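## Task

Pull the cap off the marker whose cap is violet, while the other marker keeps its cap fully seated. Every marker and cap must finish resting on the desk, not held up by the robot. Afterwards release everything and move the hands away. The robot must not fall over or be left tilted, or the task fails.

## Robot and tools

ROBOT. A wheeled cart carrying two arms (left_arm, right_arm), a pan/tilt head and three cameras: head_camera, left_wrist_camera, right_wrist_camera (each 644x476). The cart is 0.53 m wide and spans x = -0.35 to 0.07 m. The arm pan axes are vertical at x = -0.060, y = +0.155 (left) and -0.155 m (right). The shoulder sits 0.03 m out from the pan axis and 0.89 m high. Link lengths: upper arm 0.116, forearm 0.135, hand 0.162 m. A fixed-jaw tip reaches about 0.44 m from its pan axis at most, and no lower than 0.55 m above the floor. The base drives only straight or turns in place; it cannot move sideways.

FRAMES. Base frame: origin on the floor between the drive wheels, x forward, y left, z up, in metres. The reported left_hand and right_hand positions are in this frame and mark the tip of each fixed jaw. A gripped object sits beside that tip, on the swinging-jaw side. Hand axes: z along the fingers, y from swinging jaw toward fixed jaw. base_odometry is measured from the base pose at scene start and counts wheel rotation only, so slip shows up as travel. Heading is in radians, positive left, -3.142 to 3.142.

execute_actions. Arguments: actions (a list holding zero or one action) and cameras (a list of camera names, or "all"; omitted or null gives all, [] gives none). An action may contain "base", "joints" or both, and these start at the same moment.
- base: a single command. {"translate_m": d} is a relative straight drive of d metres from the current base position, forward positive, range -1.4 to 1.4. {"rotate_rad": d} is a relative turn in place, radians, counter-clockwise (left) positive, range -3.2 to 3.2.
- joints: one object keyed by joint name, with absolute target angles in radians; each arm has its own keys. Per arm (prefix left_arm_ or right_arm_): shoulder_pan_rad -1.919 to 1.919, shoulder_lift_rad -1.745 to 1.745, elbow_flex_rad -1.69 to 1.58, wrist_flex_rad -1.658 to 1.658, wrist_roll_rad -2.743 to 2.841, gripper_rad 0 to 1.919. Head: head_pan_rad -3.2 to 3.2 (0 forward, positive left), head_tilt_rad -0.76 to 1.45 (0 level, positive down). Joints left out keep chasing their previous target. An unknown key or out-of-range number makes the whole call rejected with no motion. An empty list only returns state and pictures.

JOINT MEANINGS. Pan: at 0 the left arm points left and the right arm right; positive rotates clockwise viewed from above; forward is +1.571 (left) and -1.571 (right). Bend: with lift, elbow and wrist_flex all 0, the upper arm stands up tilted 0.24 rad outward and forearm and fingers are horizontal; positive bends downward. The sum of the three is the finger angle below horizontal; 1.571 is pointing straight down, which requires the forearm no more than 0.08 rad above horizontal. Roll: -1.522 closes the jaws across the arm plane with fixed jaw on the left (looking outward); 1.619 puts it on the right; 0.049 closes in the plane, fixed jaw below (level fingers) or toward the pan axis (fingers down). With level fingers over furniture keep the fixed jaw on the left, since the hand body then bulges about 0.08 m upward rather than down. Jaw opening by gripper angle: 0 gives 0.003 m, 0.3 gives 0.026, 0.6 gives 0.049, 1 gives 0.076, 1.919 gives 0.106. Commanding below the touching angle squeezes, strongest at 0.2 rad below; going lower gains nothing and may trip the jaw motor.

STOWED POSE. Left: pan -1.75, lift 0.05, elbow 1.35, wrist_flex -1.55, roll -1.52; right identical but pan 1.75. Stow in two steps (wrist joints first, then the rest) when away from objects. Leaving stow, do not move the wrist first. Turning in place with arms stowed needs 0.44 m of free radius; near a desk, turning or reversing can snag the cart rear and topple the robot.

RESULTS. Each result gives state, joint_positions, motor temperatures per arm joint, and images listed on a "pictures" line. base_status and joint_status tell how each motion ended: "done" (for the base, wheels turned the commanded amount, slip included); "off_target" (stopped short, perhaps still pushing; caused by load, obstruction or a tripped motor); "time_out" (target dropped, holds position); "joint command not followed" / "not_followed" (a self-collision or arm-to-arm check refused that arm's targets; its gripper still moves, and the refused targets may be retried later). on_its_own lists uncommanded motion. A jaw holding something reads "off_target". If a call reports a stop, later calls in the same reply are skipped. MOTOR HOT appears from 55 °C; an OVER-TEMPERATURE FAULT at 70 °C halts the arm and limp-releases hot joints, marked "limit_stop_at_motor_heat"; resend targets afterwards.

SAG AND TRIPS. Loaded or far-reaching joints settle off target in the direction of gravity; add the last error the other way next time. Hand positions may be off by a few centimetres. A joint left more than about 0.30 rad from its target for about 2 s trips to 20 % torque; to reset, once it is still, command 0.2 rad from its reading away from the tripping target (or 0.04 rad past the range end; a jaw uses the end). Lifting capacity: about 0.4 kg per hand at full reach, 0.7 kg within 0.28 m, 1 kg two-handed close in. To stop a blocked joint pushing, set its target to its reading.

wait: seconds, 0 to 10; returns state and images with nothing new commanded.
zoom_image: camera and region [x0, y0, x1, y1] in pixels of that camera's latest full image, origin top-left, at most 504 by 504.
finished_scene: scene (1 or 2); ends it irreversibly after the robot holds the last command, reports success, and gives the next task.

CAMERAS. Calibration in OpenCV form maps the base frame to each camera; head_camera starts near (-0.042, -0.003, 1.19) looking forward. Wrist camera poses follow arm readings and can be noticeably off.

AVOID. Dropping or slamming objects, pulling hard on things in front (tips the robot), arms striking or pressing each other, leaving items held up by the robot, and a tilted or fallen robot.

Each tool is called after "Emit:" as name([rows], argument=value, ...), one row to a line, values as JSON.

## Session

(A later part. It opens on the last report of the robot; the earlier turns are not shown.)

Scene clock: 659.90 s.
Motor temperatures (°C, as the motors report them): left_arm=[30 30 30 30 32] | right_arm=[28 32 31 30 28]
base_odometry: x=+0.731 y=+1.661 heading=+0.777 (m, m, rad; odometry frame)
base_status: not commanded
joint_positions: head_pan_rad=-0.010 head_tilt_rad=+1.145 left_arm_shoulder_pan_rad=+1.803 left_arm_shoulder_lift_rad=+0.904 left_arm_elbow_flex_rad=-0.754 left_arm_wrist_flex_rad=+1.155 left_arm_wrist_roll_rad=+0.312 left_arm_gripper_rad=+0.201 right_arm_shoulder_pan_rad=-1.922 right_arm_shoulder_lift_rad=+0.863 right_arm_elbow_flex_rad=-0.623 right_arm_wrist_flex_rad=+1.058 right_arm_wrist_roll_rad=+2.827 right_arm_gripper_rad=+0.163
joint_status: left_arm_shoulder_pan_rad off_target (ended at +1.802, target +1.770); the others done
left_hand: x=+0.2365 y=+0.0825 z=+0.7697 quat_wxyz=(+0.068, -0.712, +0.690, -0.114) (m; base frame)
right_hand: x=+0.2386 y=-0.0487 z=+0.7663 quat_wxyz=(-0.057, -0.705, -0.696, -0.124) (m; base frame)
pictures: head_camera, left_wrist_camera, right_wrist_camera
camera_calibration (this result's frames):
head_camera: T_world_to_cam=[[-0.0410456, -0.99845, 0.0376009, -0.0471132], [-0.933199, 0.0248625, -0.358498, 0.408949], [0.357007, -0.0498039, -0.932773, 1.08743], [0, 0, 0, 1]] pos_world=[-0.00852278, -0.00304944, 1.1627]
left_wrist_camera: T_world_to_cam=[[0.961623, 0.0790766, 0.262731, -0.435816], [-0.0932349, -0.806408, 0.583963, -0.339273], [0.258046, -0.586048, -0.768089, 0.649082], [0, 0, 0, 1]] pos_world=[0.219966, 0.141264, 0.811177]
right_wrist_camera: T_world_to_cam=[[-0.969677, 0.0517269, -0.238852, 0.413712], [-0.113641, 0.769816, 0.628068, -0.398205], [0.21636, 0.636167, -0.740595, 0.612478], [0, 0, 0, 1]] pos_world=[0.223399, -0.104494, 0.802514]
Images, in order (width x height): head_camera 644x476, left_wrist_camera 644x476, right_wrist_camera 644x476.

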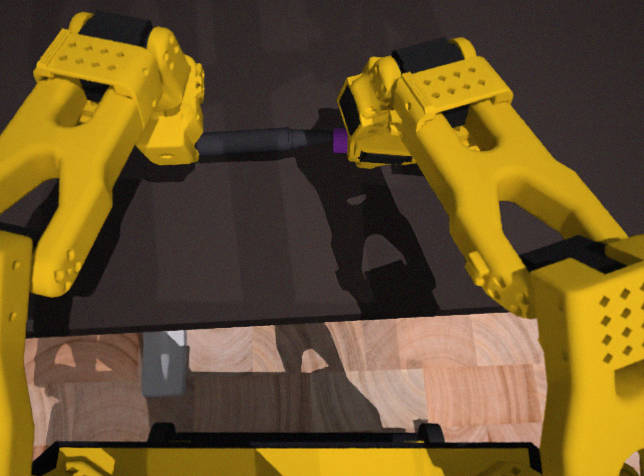

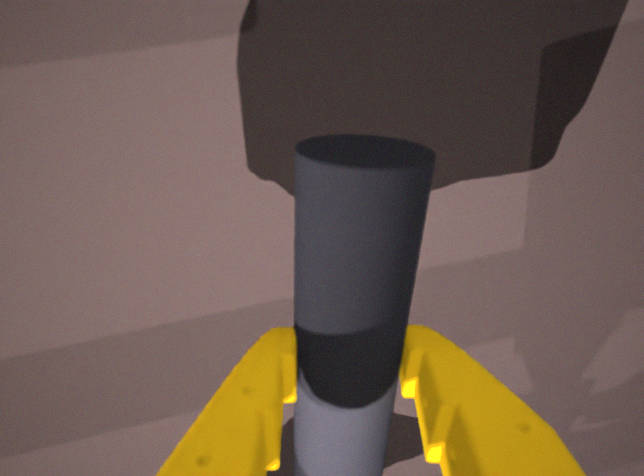

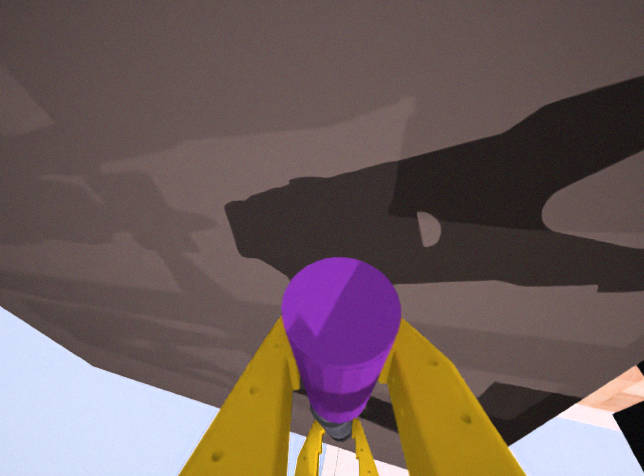

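Emit:
execute_actions([
  {"joints": {"left_arm_shoulder_pan_rad": 1.72, "left_arm_wrist_roll_rad": 0.13}},
])

Scene clock: 673.10 s.
Motor temperatures (°C, as the motors report them): left_arm=[30 30 30 30 32] | right_arm=[28 32 31 30 28]
base_odometry: x=+0.731 y=+1.661 heading=+0.777 (m, m, rad; odometry frame)
base_status: not commanded
joint_positions: head_pan_rad=-0.010 head_tilt_rad=+1.145 left_arm_shoulder_pan_rad=+1.728 left_arm_shoulder_lift_rad=+0.904 left_arm_elbow_flex_rad=-0.754 left_arm_wrist_flex_rad=+1.155 left_arm_wrist_roll_rad=+0.140 left_arm_gripper_rad=+0.201 right_arm_shoulder_pan_rad=-1.922 right_arm_shoulder_lift_rad=+0.863 right_arm_elbow_flex_rad=-0.623 right_arm_wrist_flex_rad=+1.058 right_arm_wrist_roll_rad=+2.827 right_arm_gripper_rad=+0.163
joint_status: all done
left_hand: x=+0.2410 y=+0.1063 z=+0.7697 quat_wxyz=(+0.081, -0.678, +0.723, -0.105) (m; base frame)
right_hand: x=+0.2386 y=-0.0487 z=+0.7663 quat_wxyz=(-0.057, -0.705, -0.696, -0.124) (m; base frame)
pictures: head_camera, left_wrist_camera, right_wrist_camera
camera_calibration (this result's frames):
head_camera: T_world_to_cam=[[-0.041039, -0.99845, 0.0376009, -0.0471129], [-0.9332, 0.0248563, -0.358497, 0.408949], [0.357007, -0.0498015, -0.932773, 1.08743], [0, 0, 0, 1]] pos_world=[-0.00852275, -0.00304918, 1.1627]
left_wrist_camera: T_world_to_cam=[[0.961969, -0.0200051, 0.272425, -0.439074], [-0.171891, -0.81943, 0.546798, -0.270649], [0.212294, -0.57283, -0.791705, 0.689611], [0, 0, 0, 1]] pos_world=[0.229453, 0.164469, 0.813573]
right_wrist_camera: T_world_to_cam=[[-0.969677, 0.0517269, -0.238852, 0.413712], [-0.113641, 0.769816, 0.628068, -0.398205], [0.21636, 0.636167, -0.740595, 0.612478], [0, 0, 0, 1]] pos_world=[0.223399, -0.104494, 0.802514]
Images, in order (width x height): head_camera 644x476, left_wrist_camera 644x476, right_wrist_camera 644x476.

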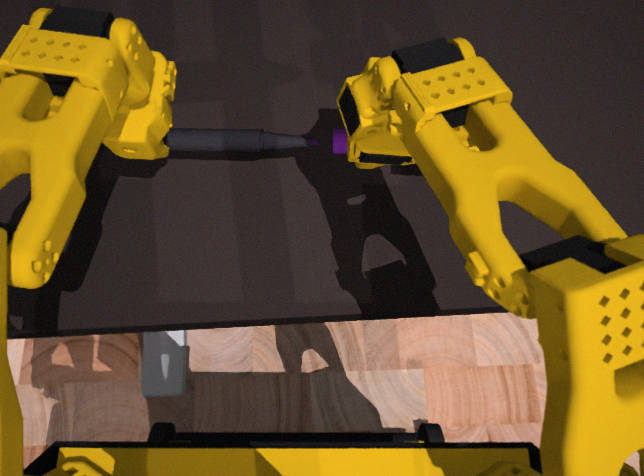

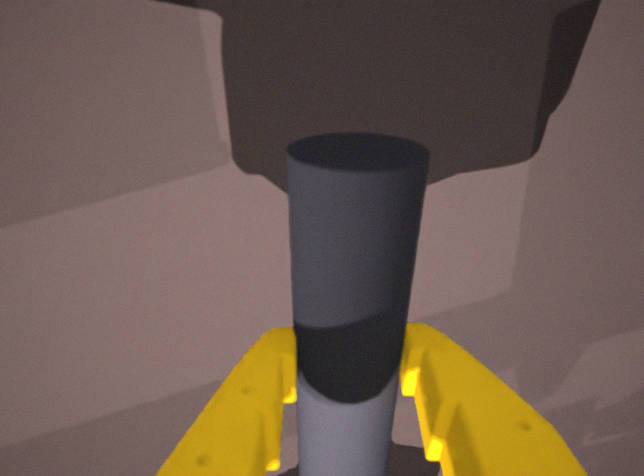

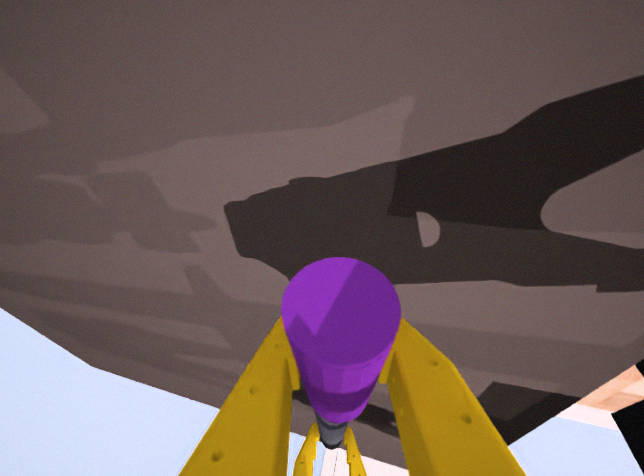

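Emit:
execute_actions([
  {"joints": {"right_arm_shoulder_pan_rad": -1.76, "right_arm_shoulder_lift_rad": 0.91, "left_arm_shoulder_lift_rad": 0.95}},
])

Scene clock: 689.70 s.
Motor temperatures (°C, as the motors report them): left_arm=[30 30 30 30 32] | right_arm=[28 32 31 30 28]
base_odometry: x=+0.731 y=+1.661 heading=+0.777 (m, m, rad; odometry frame)
base_status: not commanded
joint_positions: head_pan_rad=-0.010 head_tilt_rad=+1.145 left_arm_shoulder_pan_rad=+1.728 left_arm_shoulder_lift_rad=+0.976 left_arm_elbow_flex_rad=-0.754 left_arm_wrist_flex_rad=+1.155 left_arm_wrist_roll_rad=+0.140 left_arm_gripper_rad=+0.201 right_arm_shoulder_pan_rad=-1.765 right_arm_shoulder_lift_rad=+0.932 right_arm_elbow_flex_rad=-0.623 right_arm_wrist_flex_rad=+1.058 right_arm_wrist_roll_rad=+2.827 right_arm_gripper_rad=+0.163
joint_status: all done
left_hand: x=+0.2315 y=+0.1078 z=+0.7502 quat_wxyz=(+0.059, -0.680, +0.726, -0.076) (m; base frame)
right_hand: x=+0.2422 y=-0.0984 z=+0.7469 quat_wxyz=(-0.049, -0.760, -0.641, -0.089) (m; base frame)
pictures: head_camera, left_wrist_camera, right_wrist_camera
camera_calibration (this result's frames):
head_camera: T_world_to_cam=[[-0.0410389, -0.99845, 0.0376009, -0.0471129], [-0.9332, 0.0248562, -0.358498, 0.408949], [0.357007, -0.0498015, -0.932773, 1.08743], [0, 0, 0, 1]] pos_world=[-0.00852275, -0.00304918, 1.1627]
left_wrist_camera: T_world_to_cam=[[0.978906, -0.0226824, 0.203047, -0.37614], [-0.132879, -0.825597, 0.548392, -0.269977], [0.155196, -0.563805, -0.811196, 0.703968], [0, 0, 0, 1]] pos_world=[0.223079, 0.165476, 0.795484]
right_wrist_camera: T_world_to_cam=[[-0.963849, 0.199427, -0.1767, 0.381827], [0.0498426, 0.786414, 0.615686, -0.376059], [0.261744, 0.584621, -0.767925, 0.633228], [0, 0, 0, 1]] pos_world=[0.221024, -0.150608, 0.785274]
Images, in order (width x height): head_camera 644x476, left_wrist_camera 644x476, right_wrist_camera 644x476.

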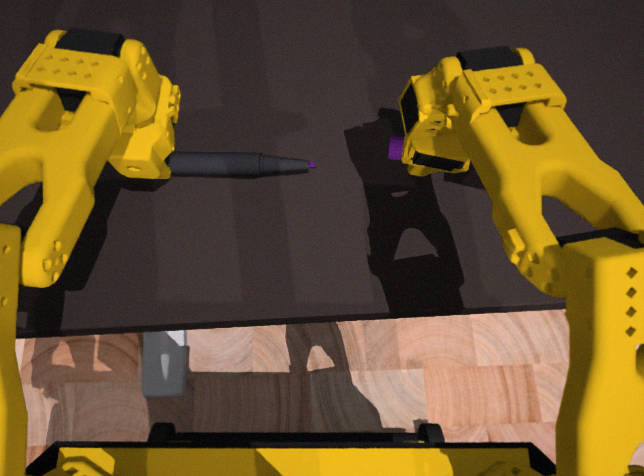

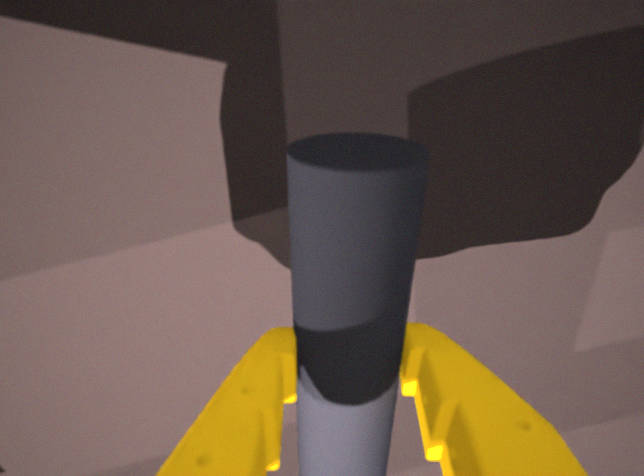

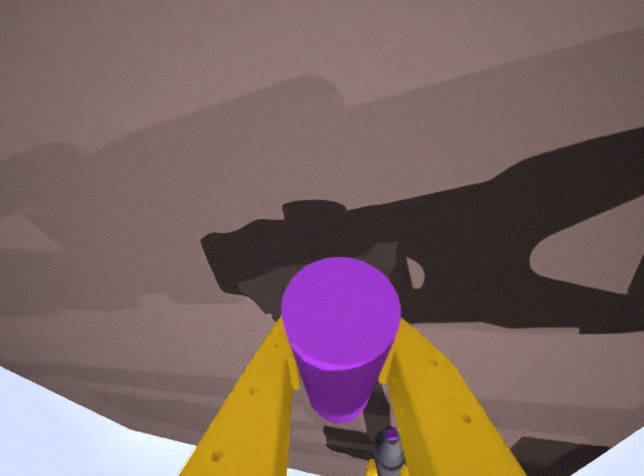

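Emit:
execute_actions([
  {"joints": {"right_arm_shoulder_lift_rad": 0.946, "left_arm_shoulder_lift_rad": 0.983}},
])

Scene clock: 691.40 s.
Motor temperatures (°C, as the motors report them): left_arm=[30 30 30 30 32] | right_arm=[28 32 31 30 28]
base_odometry: x=+0.731 y=+1.661 heading=+0.777 (m, m, rad; odometry frame)
base_status: not commanded
joint_positions: head_pan_rad=-0.010 head_tilt_rad=+1.145 left_arm_shoulder_pan_rad=+1.728 left_arm_shoulder_lift_rad=+1.007 left_arm_elbow_flex_rad=-0.754 left_arm_wrist_flex_rad=+1.155 left_arm_wrist_roll_rad=+0.140 left_arm_gripper_rad=+0.201 right_arm_shoulder_pan_rad=-1.765 right_arm_shoulder_lift_rad=+0.969 right_arm_elbow_flex_rad=-0.623 right_arm_wrist_flex_rad=+1.058 right_arm_wrist_roll_rad=+2.827 right_arm_gripper_rad=+0.163
joint_status: all done
left_hand: x=+0.2270 y=+0.1085 z=+0.7422 quat_wxyz=(+0.050, -0.681, +0.727, -0.064) (m; base frame)
right_hand: x=+0.2367 y=-0.0994 z=+0.7368 quat_wxyz=(-0.041, -0.762, -0.643, -0.073) (m; base frame)
pictures: head_camera, left_wrist_camera, right_wrist_camera
camera_calibration (this result's frames):
head_camera: T_world_to_cam=[[-0.041039, -0.99845, 0.0376009, -0.0471129], [-0.9332, 0.0248563, -0.358498, 0.408949], [0.357007, -0.0498015, -0.932773, 1.08743], [0, 0, 0, 1]] pos_world=[-0.00852275, -0.00304918, 1.1627]
left_wrist_camera: T_world_to_cam=[[0.984607, -0.0235835, 0.173183, -0.349136], [-0.116262, -0.828223, 0.548206, -0.268918], [0.130506, -0.559902, -0.818216, 0.708918], [0, 0, 0, 1]] pos_world=[0.219979, 0.165966, 0.787936]
right_wrist_camera: T_world_to_cam=[[-0.969628, 0.19829, -0.143189, 0.351525], [0.0719442, 0.790764, 0.607879, -0.367763], [0.233765, 0.579114, -0.781012, 0.643263], [0, 0, 0, 1]] pos_world=[0.216934, -0.151413, 0.776287]
Images, in order (width x height): head_camera 644x476, left_wrist_camera 644x476, right_wrist_camera 644x476.

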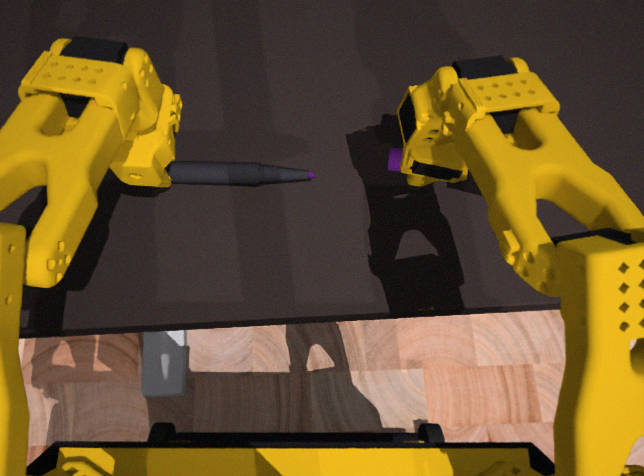

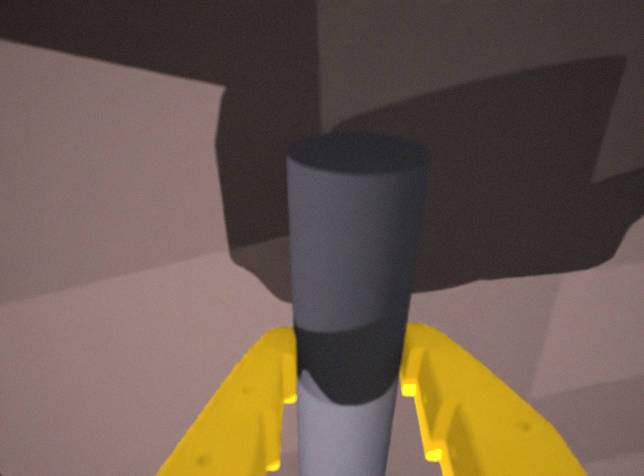

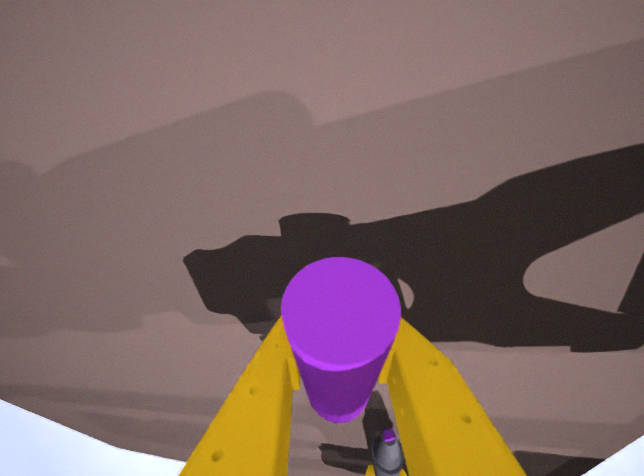

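Emit:
execute_actions([
  {"joints": {"right_arm_shoulder_lift_rad": 0.962, "left_arm_shoulder_lift_rad": 0.997}},
])

Scene clock: 694.20 s.
Motor temperatures (°C, as the motors report them): left_arm=[30 30 30 30 32] | right_arm=[28 32 31 30 28]
base_odometry: x=+0.731 y=+1.661 heading=+0.777 (m, m, rad; odometry frame)
base_status: not commanded
joint_positions: head_pan_rad=-0.010 head_tilt_rad=+1.145 left_arm_shoulder_pan_rad=+1.728 left_arm_shoulder_lift_rad=+1.010 left_arm_elbow_flex_rad=-0.756 left_arm_wrist_flex_rad=+1.155 left_arm_wrist_roll_rad=+0.140 left_arm_gripper_rad=+0.201 right_arm_shoulder_pan_rad=-1.765 right_arm_shoulder_lift_rad=+0.984 right_arm_elbow_flex_rad=-0.623 right_arm_wrist_flex_rad=+1.058 right_arm_wrist_roll_rad=+2.827 right_arm_gripper_rad=+0.163
joint_status: all done
left_hand: x=+0.2268 y=+0.1085 z=+0.7416 quat_wxyz=(+0.050, -0.681, +0.728, -0.064) (m; base frame)
right_hand: x=+0.2343 y=-0.0999 z=+0.7326 quat_wxyz=(-0.037, -0.762, -0.643, -0.066) (m; base frame)
pictures: head_camera, left_wrist_camera, right_wrist_camera
camera_calibration (this result's frames):
head_camera: T_world_to_cam=[[-0.0410387, -0.99845, 0.0376009, -0.0471129], [-0.9332, 0.024856, -0.358498, 0.408949], [0.357007, -0.0498014, -0.932773, 1.08743], [0, 0, 0, 1]] pos_world=[-0.00852275, -0.00304917, 1.1627]
left_wrist_camera: T_world_to_cam=[[0.984868, -0.0236248, 0.171686, -0.347808], [-0.115431, -0.828355, 0.548183, -0.268762], [0.129266, -0.559706, -0.818547, 0.708997], [0, 0, 0, 1]] pos_world=[0.219873, 0.165983, 0.787392]
right_wrist_camera: T_world_to_cam=[[-0.971677, 0.197887, -0.129166, 0.338866], [0.0810672, 0.79256, 0.604382, -0.364094], [0.221971, 0.576793, -0.786154, 0.647158], [0, 0, 0, 1]] pos_world=[0.215134, -0.151767, 0.772588]
Images, in order (width x height): head_camera 644x476, left_wrist_camera 644x476, right_wrist_camera 644x476.

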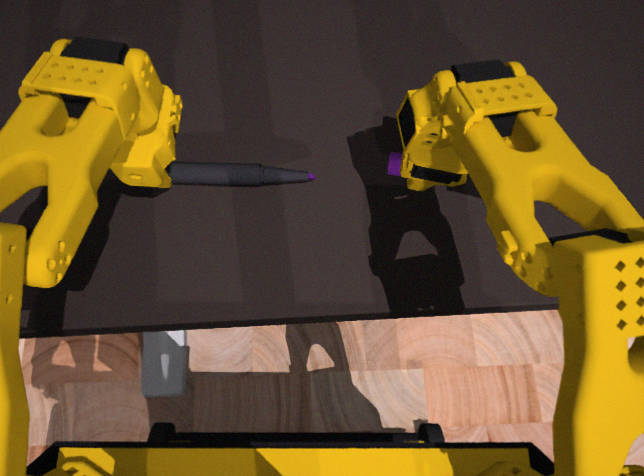

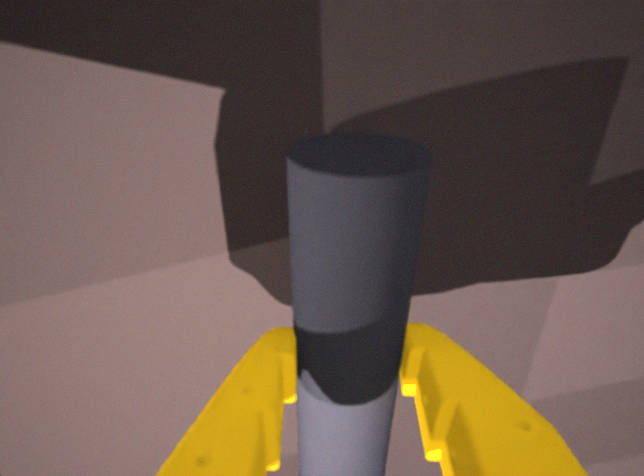

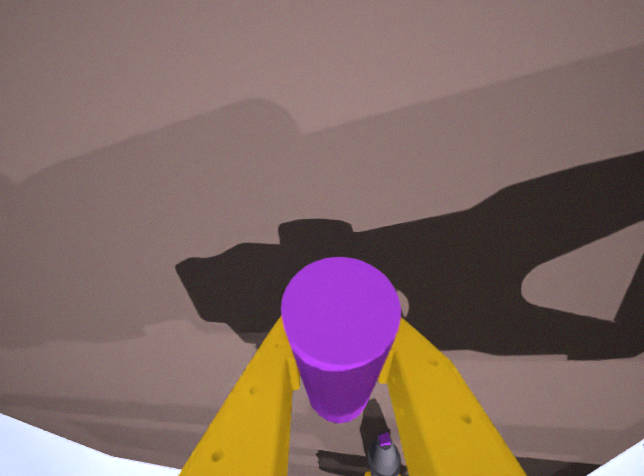

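Emit:
execute_actions([
  {"joints": {"right_arm_shoulder_lift_rad": 0.978, "left_arm_shoulder_lift_rad": 0.985}},
])

Scene clock: 697.27 s.
Motor temperatures (°C, as the motors report them): left_arm=[30 30 30 30 32] | right_arm=[28 32 31 30 28]
base_odometry: x=+0.731 y=+1.661 heading=+0.777 (m, m, rad; odometry frame)
base_status: not commanded
joint_positions: head_pan_rad=-0.010 head_tilt_rad=+1.145 left_arm_shoulder_pan_rad=+1.728 left_arm_shoulder_lift_rad=+1.010 left_arm_elbow_flex_rad=-0.756 left_arm_wrist_flex_rad=+1.155 left_arm_wrist_roll_rad=+0.140 left_arm_gripper_rad=+0.201 right_arm_shoulder_pan_rad=-1.765 right_arm_shoulder_lift_rad=+1.000 right_arm_elbow_flex_rad=-0.623 right_arm_wrist_flex_rad=+1.058 right_arm_wrist_roll_rad=+2.827 right_arm_gripper_rad=+0.163
joint_status: all done
left_hand: x=+0.2268 y=+0.1085 z=+0.7416 quat_wxyz=(+0.050, -0.681, +0.728, -0.064) (m; base frame)
right_hand: x=+0.2318 y=-0.1004 z=+0.7285 quat_wxyz=(-0.033, -0.763, -0.643, -0.060) (m; base frame)
pictures: head_camera, left_wrist_camera, right_wrist_camera
camera_calibration (this result's frames):
head_camera: T_world_to_cam=[[-0.0410386, -0.99845, 0.0376009, -0.0471129], [-0.9332, 0.024856, -0.358498, 0.408949], [0.357007, -0.0498014, -0.932773, 1.08743], [0, 0, 0, 1]] pos_world=[-0.00852275, -0.00304917, 1.1627]
left_wrist_camera: T_world_to_cam=[[0.984868, -0.0236248, 0.171686, -0.347808], [-0.115431, -0.828355, 0.548183, -0.268762], [0.129266, -0.559706, -0.818547, 0.708997], [0, 0, 0, 1]] pos_world=[0.219873, 0.165983, 0.787392]
right_wrist_camera: T_world_to_cam=[[-0.973516, 0.197525, -0.115113, 0.326193], [0.0901366, 0.794345, 0.600743, -0.360301], [0.210101, 0.574457, -0.791111, 0.650883], [0, 0, 0, 1]] pos_world=[0.213279, -0.152132, 0.768918]
Images, in order (width x height): head_camera 644x476, left_wrist_camera 644x476, right_wrist_camera 644x476.

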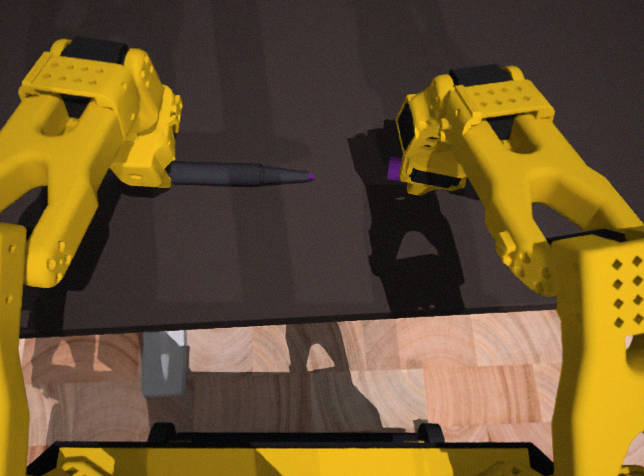

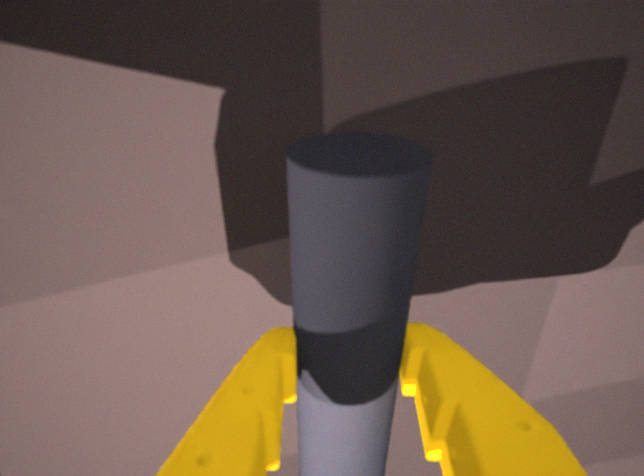

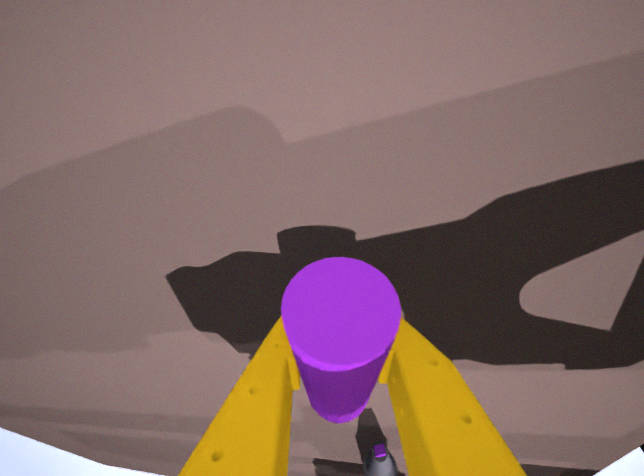

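Emit:
execute_actions([
  {"joints": {"right_arm_shoulder_lift_rad": 0.996}},
])

Scene clock: 698.90 s.
Motor temperatures (°C, as the motors report them): left_arm=[30 30 30 30 32] | right_arm=[28 32 31 30 28]
base_odometry: x=+0.731 y=+1.661 heading=+0.777 (m, m, rad; odometry frame)
base_status: not commanded
joint_positions: head_pan_rad=-0.010 head_tilt_rad=+1.145 left_arm_shoulder_pan_rad=+1.728 left_arm_shoulder_lift_rad=+1.010 left_arm_elbow_flex_rad=-0.756 left_arm_wrist_flex_rad=+1.155 left_arm_wrist_roll_rad=+0.140 left_arm_gripper_rad=+0.201 right_arm_shoulder_pan_rad=-1.765 right_arm_shoulder_lift_rad=+1.009 right_arm_elbow_flex_rad=-0.623 right_arm_wrist_flex_rad=+1.058 right_arm_wrist_roll_rad=+2.827 right_arm_gripper_rad=+0.163
joint_status: all done
left_hand: x=+0.2268 y=+0.1085 z=+0.7416 quat_wxyz=(+0.050, -0.681, +0.728, -0.064) (m; base frame)
right_hand: x=+0.2303 y=-0.1007 z=+0.7261 quat_wxyz=(-0.031, -0.763, -0.643, -0.056) (m; base frame)
pictures: head_camera, left_wrist_camera, right_wrist_camera
camera_calibration (this result's frames):
head_camera: T_world_to_cam=[[-0.0410386, -0.99845, 0.0376009, -0.0471129], [-0.9332, 0.0248559, -0.358498, 0.408949], [0.357007, -0.0498013, -0.932773, 1.08743], [0, 0, 0, 1]] pos_world=[-0.00852275, -0.00304916, 1.1627]
left_wrist_camera: T_world_to_cam=[[0.984868, -0.0236248, 0.171686, -0.347808], [-0.115431, -0.828355, 0.548183, -0.268762], [0.129266, -0.559706, -0.818547, 0.708997], [0, 0, 0, 1]] pos_world=[0.219873, 0.165983, 0.787392]
right_wrist_camera: T_world_to_cam=[[-0.974517, 0.197328, -0.106668, 0.318584], [0.0955516, 0.79541, 0.598492, -0.357966], [0.202944, 0.573048, -0.793996, 0.653036], [0, 0, 0, 1]] pos_world=[0.21214, -0.152356, 0.76673]
Images, in order (width x height): head_camera 644x476, left_wrist_camera 644x476, right_wrist_camera 644x476.

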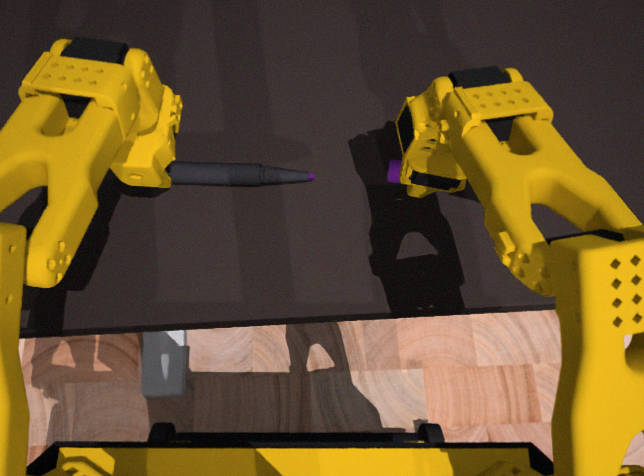

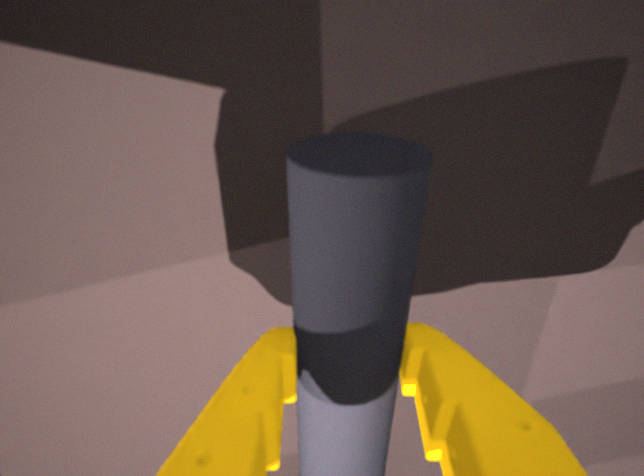

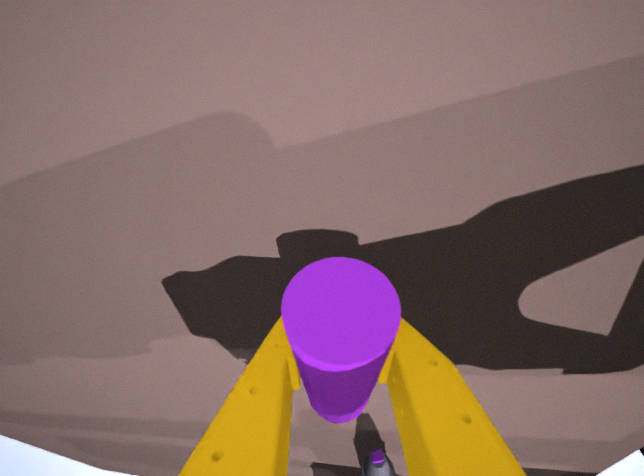

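Emit:
execute_actions([
  {"joints": {"right_arm_shoulder_lift_rad": 0.985, "right_arm_gripper_rad": 0.5, "left_arm_gripper_rad": 0.5}},
])

Scene clock: 705.10 s.
Motor temperatures (°C, as the motors report them): left_arm=[30 30 30 30 32] | right_arm=[28 32 31 30 28]
base_odometry: x=+0.731 y=+1.661 heading=+0.777 (m, m, rad; odometry frame)
base_status: not commanded
joint_positions: head_pan_rad=-0.010 head_tilt_rad=+1.145 left_arm_shoulder_pan_rad=+1.728 left_arm_shoulder_lift_rad=+1.010 left_arm_elbow_flex_rad=-0.756 left_arm_wrist_flex_rad=+1.155 left_arm_wrist_roll_rad=+0.140 left_arm_gripper_rad=+0.492 right_arm_shoulder_pan_rad=-1.764 right_arm_shoulder_lift_rad=+1.003 right_arm_elbow_flex_rad=-0.633 right_arm_wrist_flex_rad=+1.058 right_arm_wrist_roll_rad=+2.827 right_arm_gripper_rad=+0.488
joint_status: all done
left_hand: x=+0.2268 y=+0.1085 z=+0.7416 quat_wxyz=(+0.050, -0.681, +0.728, -0.064) (m; base frame)
right_hand: x=+0.2332 y=-0.1006 z=+0.7292 quat_wxyz=(-0.035, -0.763, -0.643, -0.062) (m; base frame)
pictures: head_camera, left_wrist_camera, right_wrist_camera
camera_calibration (this result's frames):
head_camera: T_world_to_cam=[[-0.0410386, -0.99845, 0.0376009, -0.0471129], [-0.9332, 0.024856, -0.358498, 0.40895], [0.357008, -0.0498014, -0.932773, 1.08743], [0, 0, 0, 1]] pos_world=[-0.00852275, -0.00304917, 1.1627]
left_wrist_camera: T_world_to_cam=[[0.984868, -0.0236248, 0.171686, -0.347808], [-0.115431, -0.828355, 0.548183, -0.268762], [0.129266, -0.559706, -0.818547, 0.708997], [0, 0, 0, 1]] pos_world=[0.219873, 0.165983, 0.787392]
right_wrist_camera: T_world_to_cam=[[-0.972501, 0.199157, -0.120738, 0.331707], [0.0877328, 0.793498, 0.602215, -0.361254], [0.21574, 0.575063, -0.789151, 0.648507], [0, 0, 0, 1]] pos_world=[0.214371, -0.152339, 0.769372]
Images, in order (width x height): head_camera 644x476, left_wrist_camera 644x476, right_wrist_camera 644x476.

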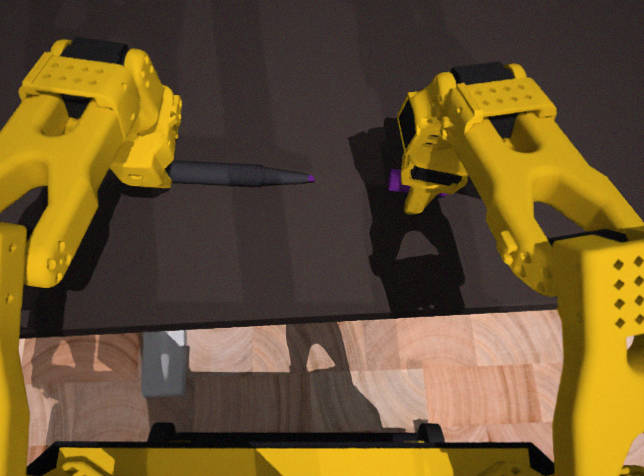

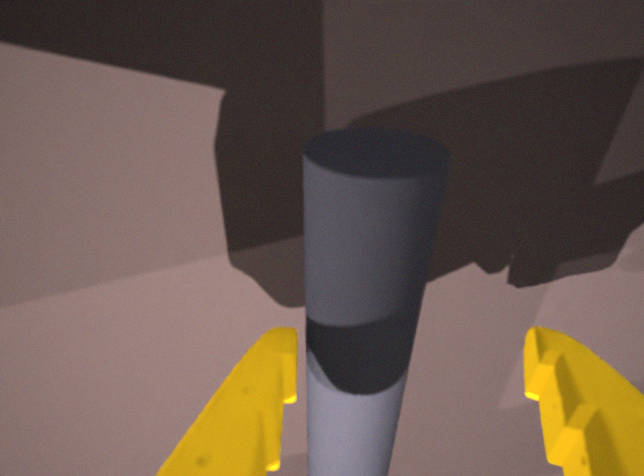

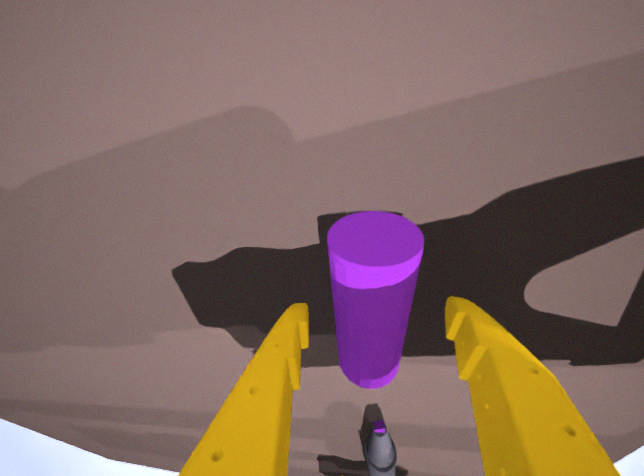

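Emit:
execute_actions([
  {"joints": {"right_arm_gripper_rad": 0.9, "left_arm_gripper_rad": 0.9, "left_arm_wrist_flex_rad": 1.24, "left_arm_shoulder_lift_rad": 0.825, "right_arm_shoulder_lift_rad": 0.815}},
])

Scene clock: 723.63 s.
Motor temperatures (°C, as the motors report them): left_arm=[30 30 30 30 32] | right_arm=[28 32 31 30 28]
base_odometry: x=+0.731 y=+1.661 heading=+0.777 (m, m, rad; odometry frame)
base_status: not commanded
joint_positions: head_pan_rad=-0.010 head_tilt_rad=+1.145 left_arm_shoulder_pan_rad=+1.728 left_arm_shoulder_lift_rad=+0.887 left_arm_elbow_flex_rad=-0.756 left_arm_wrist_flex_rad=+1.232 left_arm_wrist_roll_rad=+0.140 left_arm_gripper_rad=+0.892 right_arm_shoulder_pan_rad=-1.764 right_arm_shoulder_lift_rad=+0.879 right_arm_elbow_flex_rad=-0.633 right_arm_wrist_flex_rad=+1.058 right_arm_wrist_roll_rad=+2.827 right_arm_gripper_rad=+0.892
joint_status: all done
left_hand: x=+0.2314 y=+0.1078 z=+0.7722 quat_wxyz=(+0.064, -0.680, +0.726, -0.082) (m; base frame)
right_hand: x=+0.2513 y=-0.0971 z=+0.7636 quat_wxyz=(-0.065, -0.758, -0.638, -0.116) (m; base frame)
pictures: head_camera, left_wrist_camera, right_wrist_camera
camera_calibration (this result's frames):
head_camera: T_world_to_cam=[[-0.0410385, -0.99845, 0.0376009, -0.0471129], [-0.9332, 0.0248558, -0.358498, 0.40895], [0.357007, -0.0498013, -0.932773, 1.08743], [0, 0, 0, 1]] pos_world=[-0.00852275, -0.00304916, 1.1627]
left_wrist_camera: T_world_to_cam=[[0.976046, -0.0222303, 0.216425, -0.39022], [-0.140356, -0.824415, 0.548307, -0.280349], [0.166235, -0.56555, -0.807787, 0.716803], [0, 0, 0, 1]] pos_world=[0.222366, 0.165589, 0.817195]
right_wrist_camera: T_world_to_cam=[[-0.950882, 0.203377, -0.233369, 0.433682], [0.0126794, 0.778845, 0.627088, -0.38794], [0.309294, 0.593327, -0.743169, 0.612946], [0, 0, 0, 1]] pos_world=[0.227718, -0.149733, 0.800002]
Images, in order (width x height): head_camera 644x476, left_wrist_camera 644x476, right_wrist_camera 644x476.

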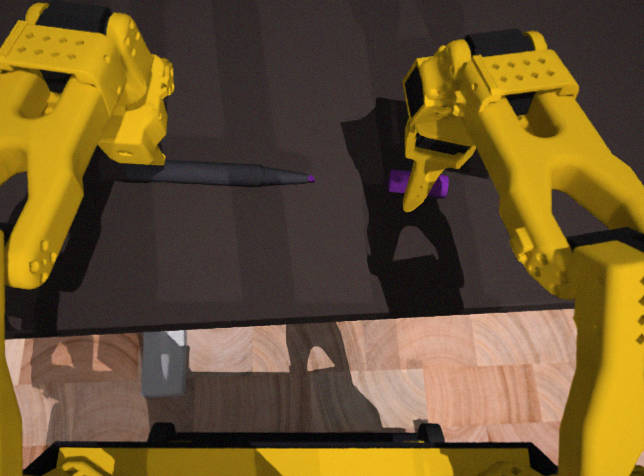

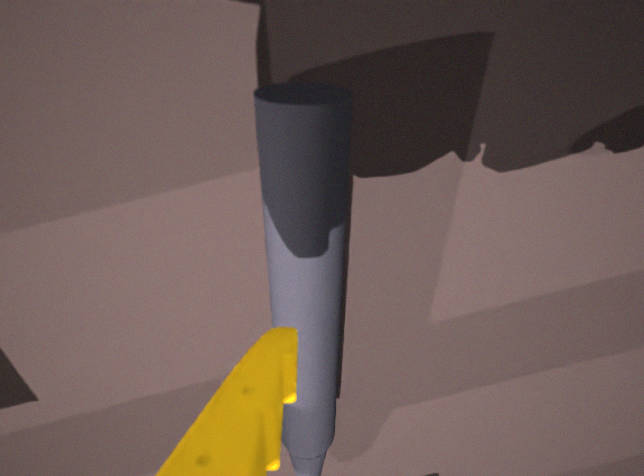

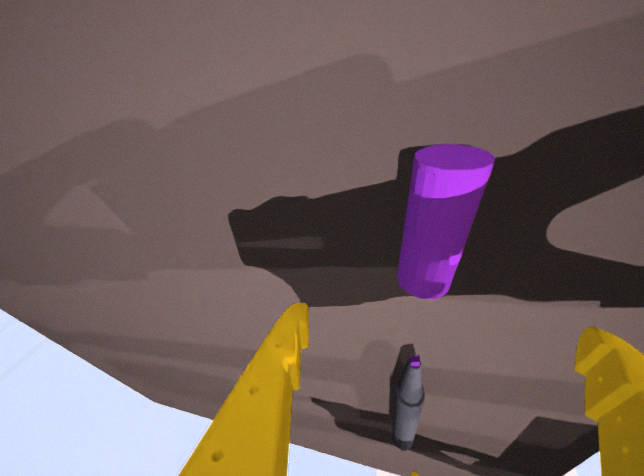

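Emit:
execute_actions([
  {"joints": {"left_arm_shoulder_lift_rad": 0.40, "right_arm_shoulder_lift_rad": 0.40, "head_pan_rad": 3.1, "head_tilt_rad": 0.7}},
])

Scene clock: 729.23 s.
Motor temperatures (°C, as the motors report them): left_arm=[30 30 30 30 32] | right_arm=[28 32 31 30 28]
base_odometry: x=+0.731 y=+1.661 heading=+0.777 (m, m, rad; odometry frame)
base_status: not commanded
joint_positions: head_pan_rad=+3.090 head_tilt_rad=+0.714 left_arm_shoulder_pan_rad=+1.728 left_arm_shoulder_lift_rad=+0.458 left_arm_elbow_flex_rad=-0.756 left_arm_wrist_flex_rad=+1.235 left_arm_wrist_roll_rad=+0.140 left_arm_gripper_rad=+0.892 right_arm_shoulder_pan_rad=-1.764 right_arm_shoulder_lift_rad=+0.458 right_arm_elbow_flex_rad=-0.633 right_arm_wrist_flex_rad=+1.058 right_arm_wrist_roll_rad=+2.827 right_arm_gripper_rad=+0.892
joint_status: all done
left_hand: x=+0.2573 y=+0.1037 z=+0.8932 quat_wxyz=(+0.191, -0.649, +0.694, -0.246) (m; base frame)
right_hand: x=+0.2790 y=-0.0916 z=+0.8917 quat_wxyz=(-0.164, -0.720, -0.607, -0.295) (m; base frame)
pictures: head_camera, left_wrist_camera, right_wrist_camera
camera_calibration (this result's frames):
head_camera: T_world_to_cam=[[0.0954554, 0.995209, 0.0211579, -0.0217718], [0.69667, -0.051609, -0.715533, 0.896501], [-0.711013, 0.0830415, -0.698258, 0.767307], [0, 0, 0, 1]] pos_world=[-0.0769216, 0.00421664, 1.17772]
left_wrist_camera: T_world_to_cam=[[0.802033, 0.00527594, 0.597257, -0.740081], [-0.363498, -0.789143, 0.495099, -0.245173], [0.473933, -0.614187, -0.631, 0.575909], [0, 0, 0, 1]] pos_world=[0.231507, 0.164144, 0.926802]
right_wrist_camera: T_world_to_cam=[[-0.781026, 0.236538, -0.577968, 0.751823], [-0.25227, 0.727119, 0.638481, -0.413834], [0.571277, 0.644475, -0.508228, 0.41844], [0, 0, 0, 1]] pos_world=[0.243751, -0.146603, 0.911418]
Images, in order (width x height): head_camera 644x476, left_wrist_camera 644x476, right_wrist_camera 644x476.

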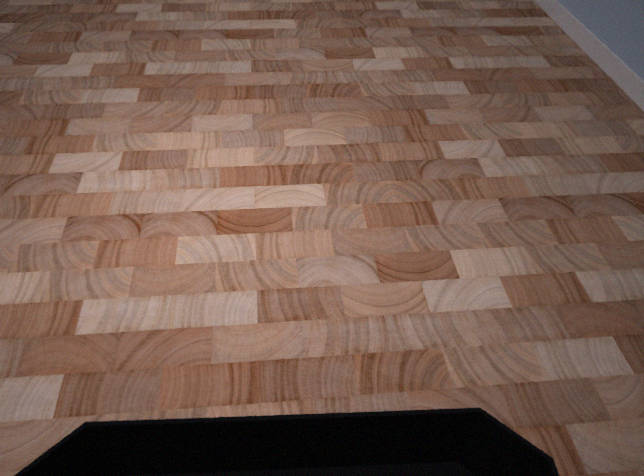

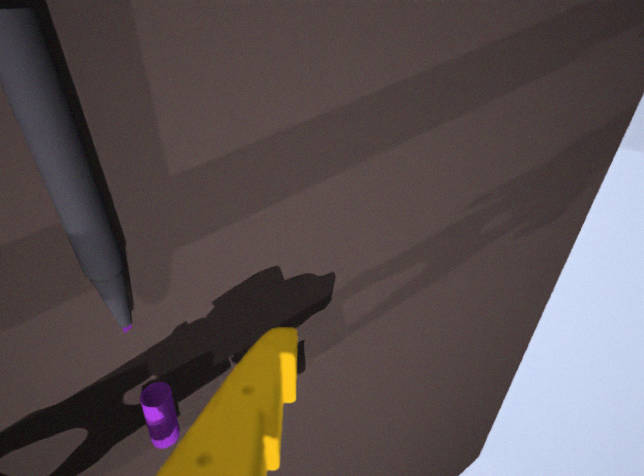

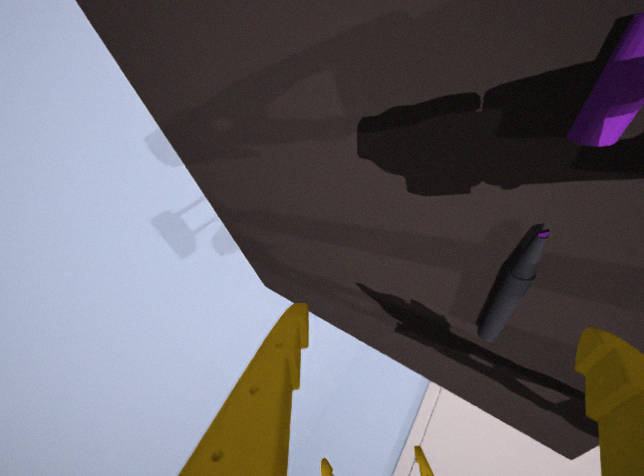

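Emit:
execute_actions([
  {"base": {"translate_m": -0.4}, "joints": {"head_pan_rad": -0.3, "head_tilt_rad": 0.62}},
])

Scene clock: 734.60 s.
Motor temperatures (°C, as the motors report them): left_arm=[30 30 30 30 32] | right_arm=[28 32 31 30 28]
base_odometry: x=+0.446 y=+1.380 heading=+0.777 (m, m, rad; odometry frame)
base_status: done
joint_positions: head_pan_rad=-0.290 head_tilt_rad=+0.634 left_arm_shoulder_pan_rad=+1.728 left_arm_shoulder_lift_rad=+0.458 left_arm_elbow_flex_rad=-0.756 left_arm_wrist_flex_rad=+1.235 left_arm_wrist_roll_rad=+0.140 left_arm_gripper_rad=+0.892 right_arm_shoulder_pan_rad=-1.764 right_arm_shoulder_lift_rad=+0.458 right_arm_elbow_flex_rad=-0.633 right_arm_wrist_flex_rad=+1.058 right_arm_wrist_roll_rad=+2.827 right_arm_gripper_rad=+0.892
joint_status: all done
left_hand: x=+0.2573 y=+0.1037 z=+0.8932 quat_wxyz=(+0.191, -0.649, +0.694, -0.246) (m; base frame)
right_hand: x=+0.2790 y=-0.0916 z=+0.8917 quat_wxyz=(-0.164, -0.720, -0.607, -0.295) (m; base frame)
pictures: head_camera, left_wrist_camera, right_wrist_camera
camera_calibration (this result's frames):
head_camera: T_world_to_cam=[[-0.329271, -0.944072, 0.017554, -0.0375859], [-0.607524, 0.197586, -0.769333, 0.897128], [0.722838, -0.263984, -0.638606, 0.766039], [0, 0, 0, 1]] pos_world=[-0.0210706, -0.0105219, 1.18005]
left_wrist_camera: T_world_to_cam=[[0.802033, 0.00527594, 0.597257, -0.740081], [-0.363498, -0.789143, 0.495099, -0.245173], [0.473933, -0.614187, -0.631, 0.575909], [0, 0, 0, 1]] pos_world=[0.231507, 0.164144, 0.926802]
right_wrist_camera: T_world_to_cam=[[-0.781026, 0.236538, -0.577968, 0.751823], [-0.25227, 0.727119, 0.638481, -0.413834], [0.571277, 0.644475, -0.508228, 0.41844], [0, 0, 0, 1]] pos_world=[0.243751, -0.146603, 0.911418]
Images, in order (width x height): head_camera 644x476, left_wrist_camera 644x476, right_wrist_camera 644x476.

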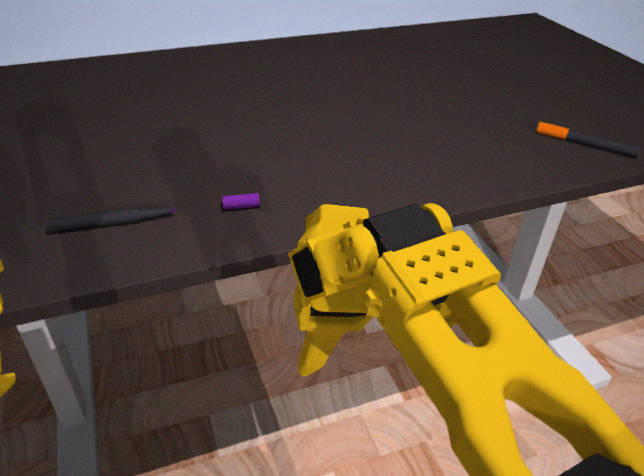

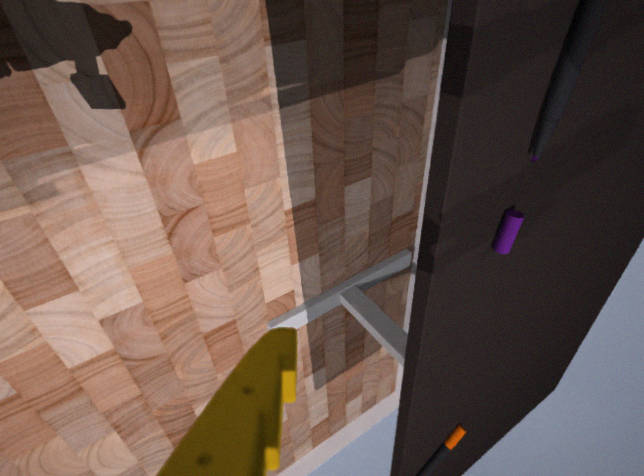

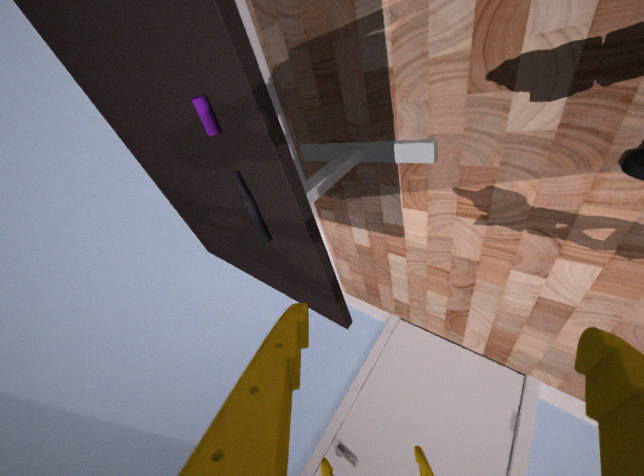

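Emit:
zoom_image(camera="head_camera", region=[500, 90, 644, 190])

Emit:
zoom_image(camera="head_camera", region=[20, 160, 300, 270])

Region (500, 90, 644, 190) of head_camera's 644x476 image, scaled by 3.500; it fills the top 350 rows of this view, and the rest is white.

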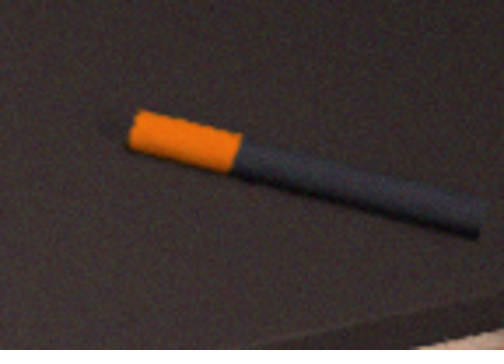

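Region (20, 160, 300, 270) of head_camera's 644x476 image, scaled by 1.800; it fills the top 198 rows of this view, and the rest is white.

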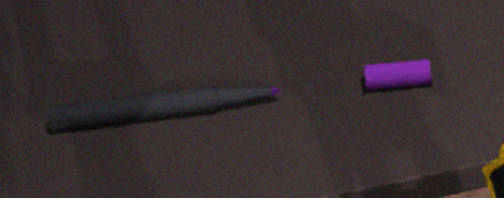

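Emit:
finished_scene(scene=1)

The scene is finished: the task was done.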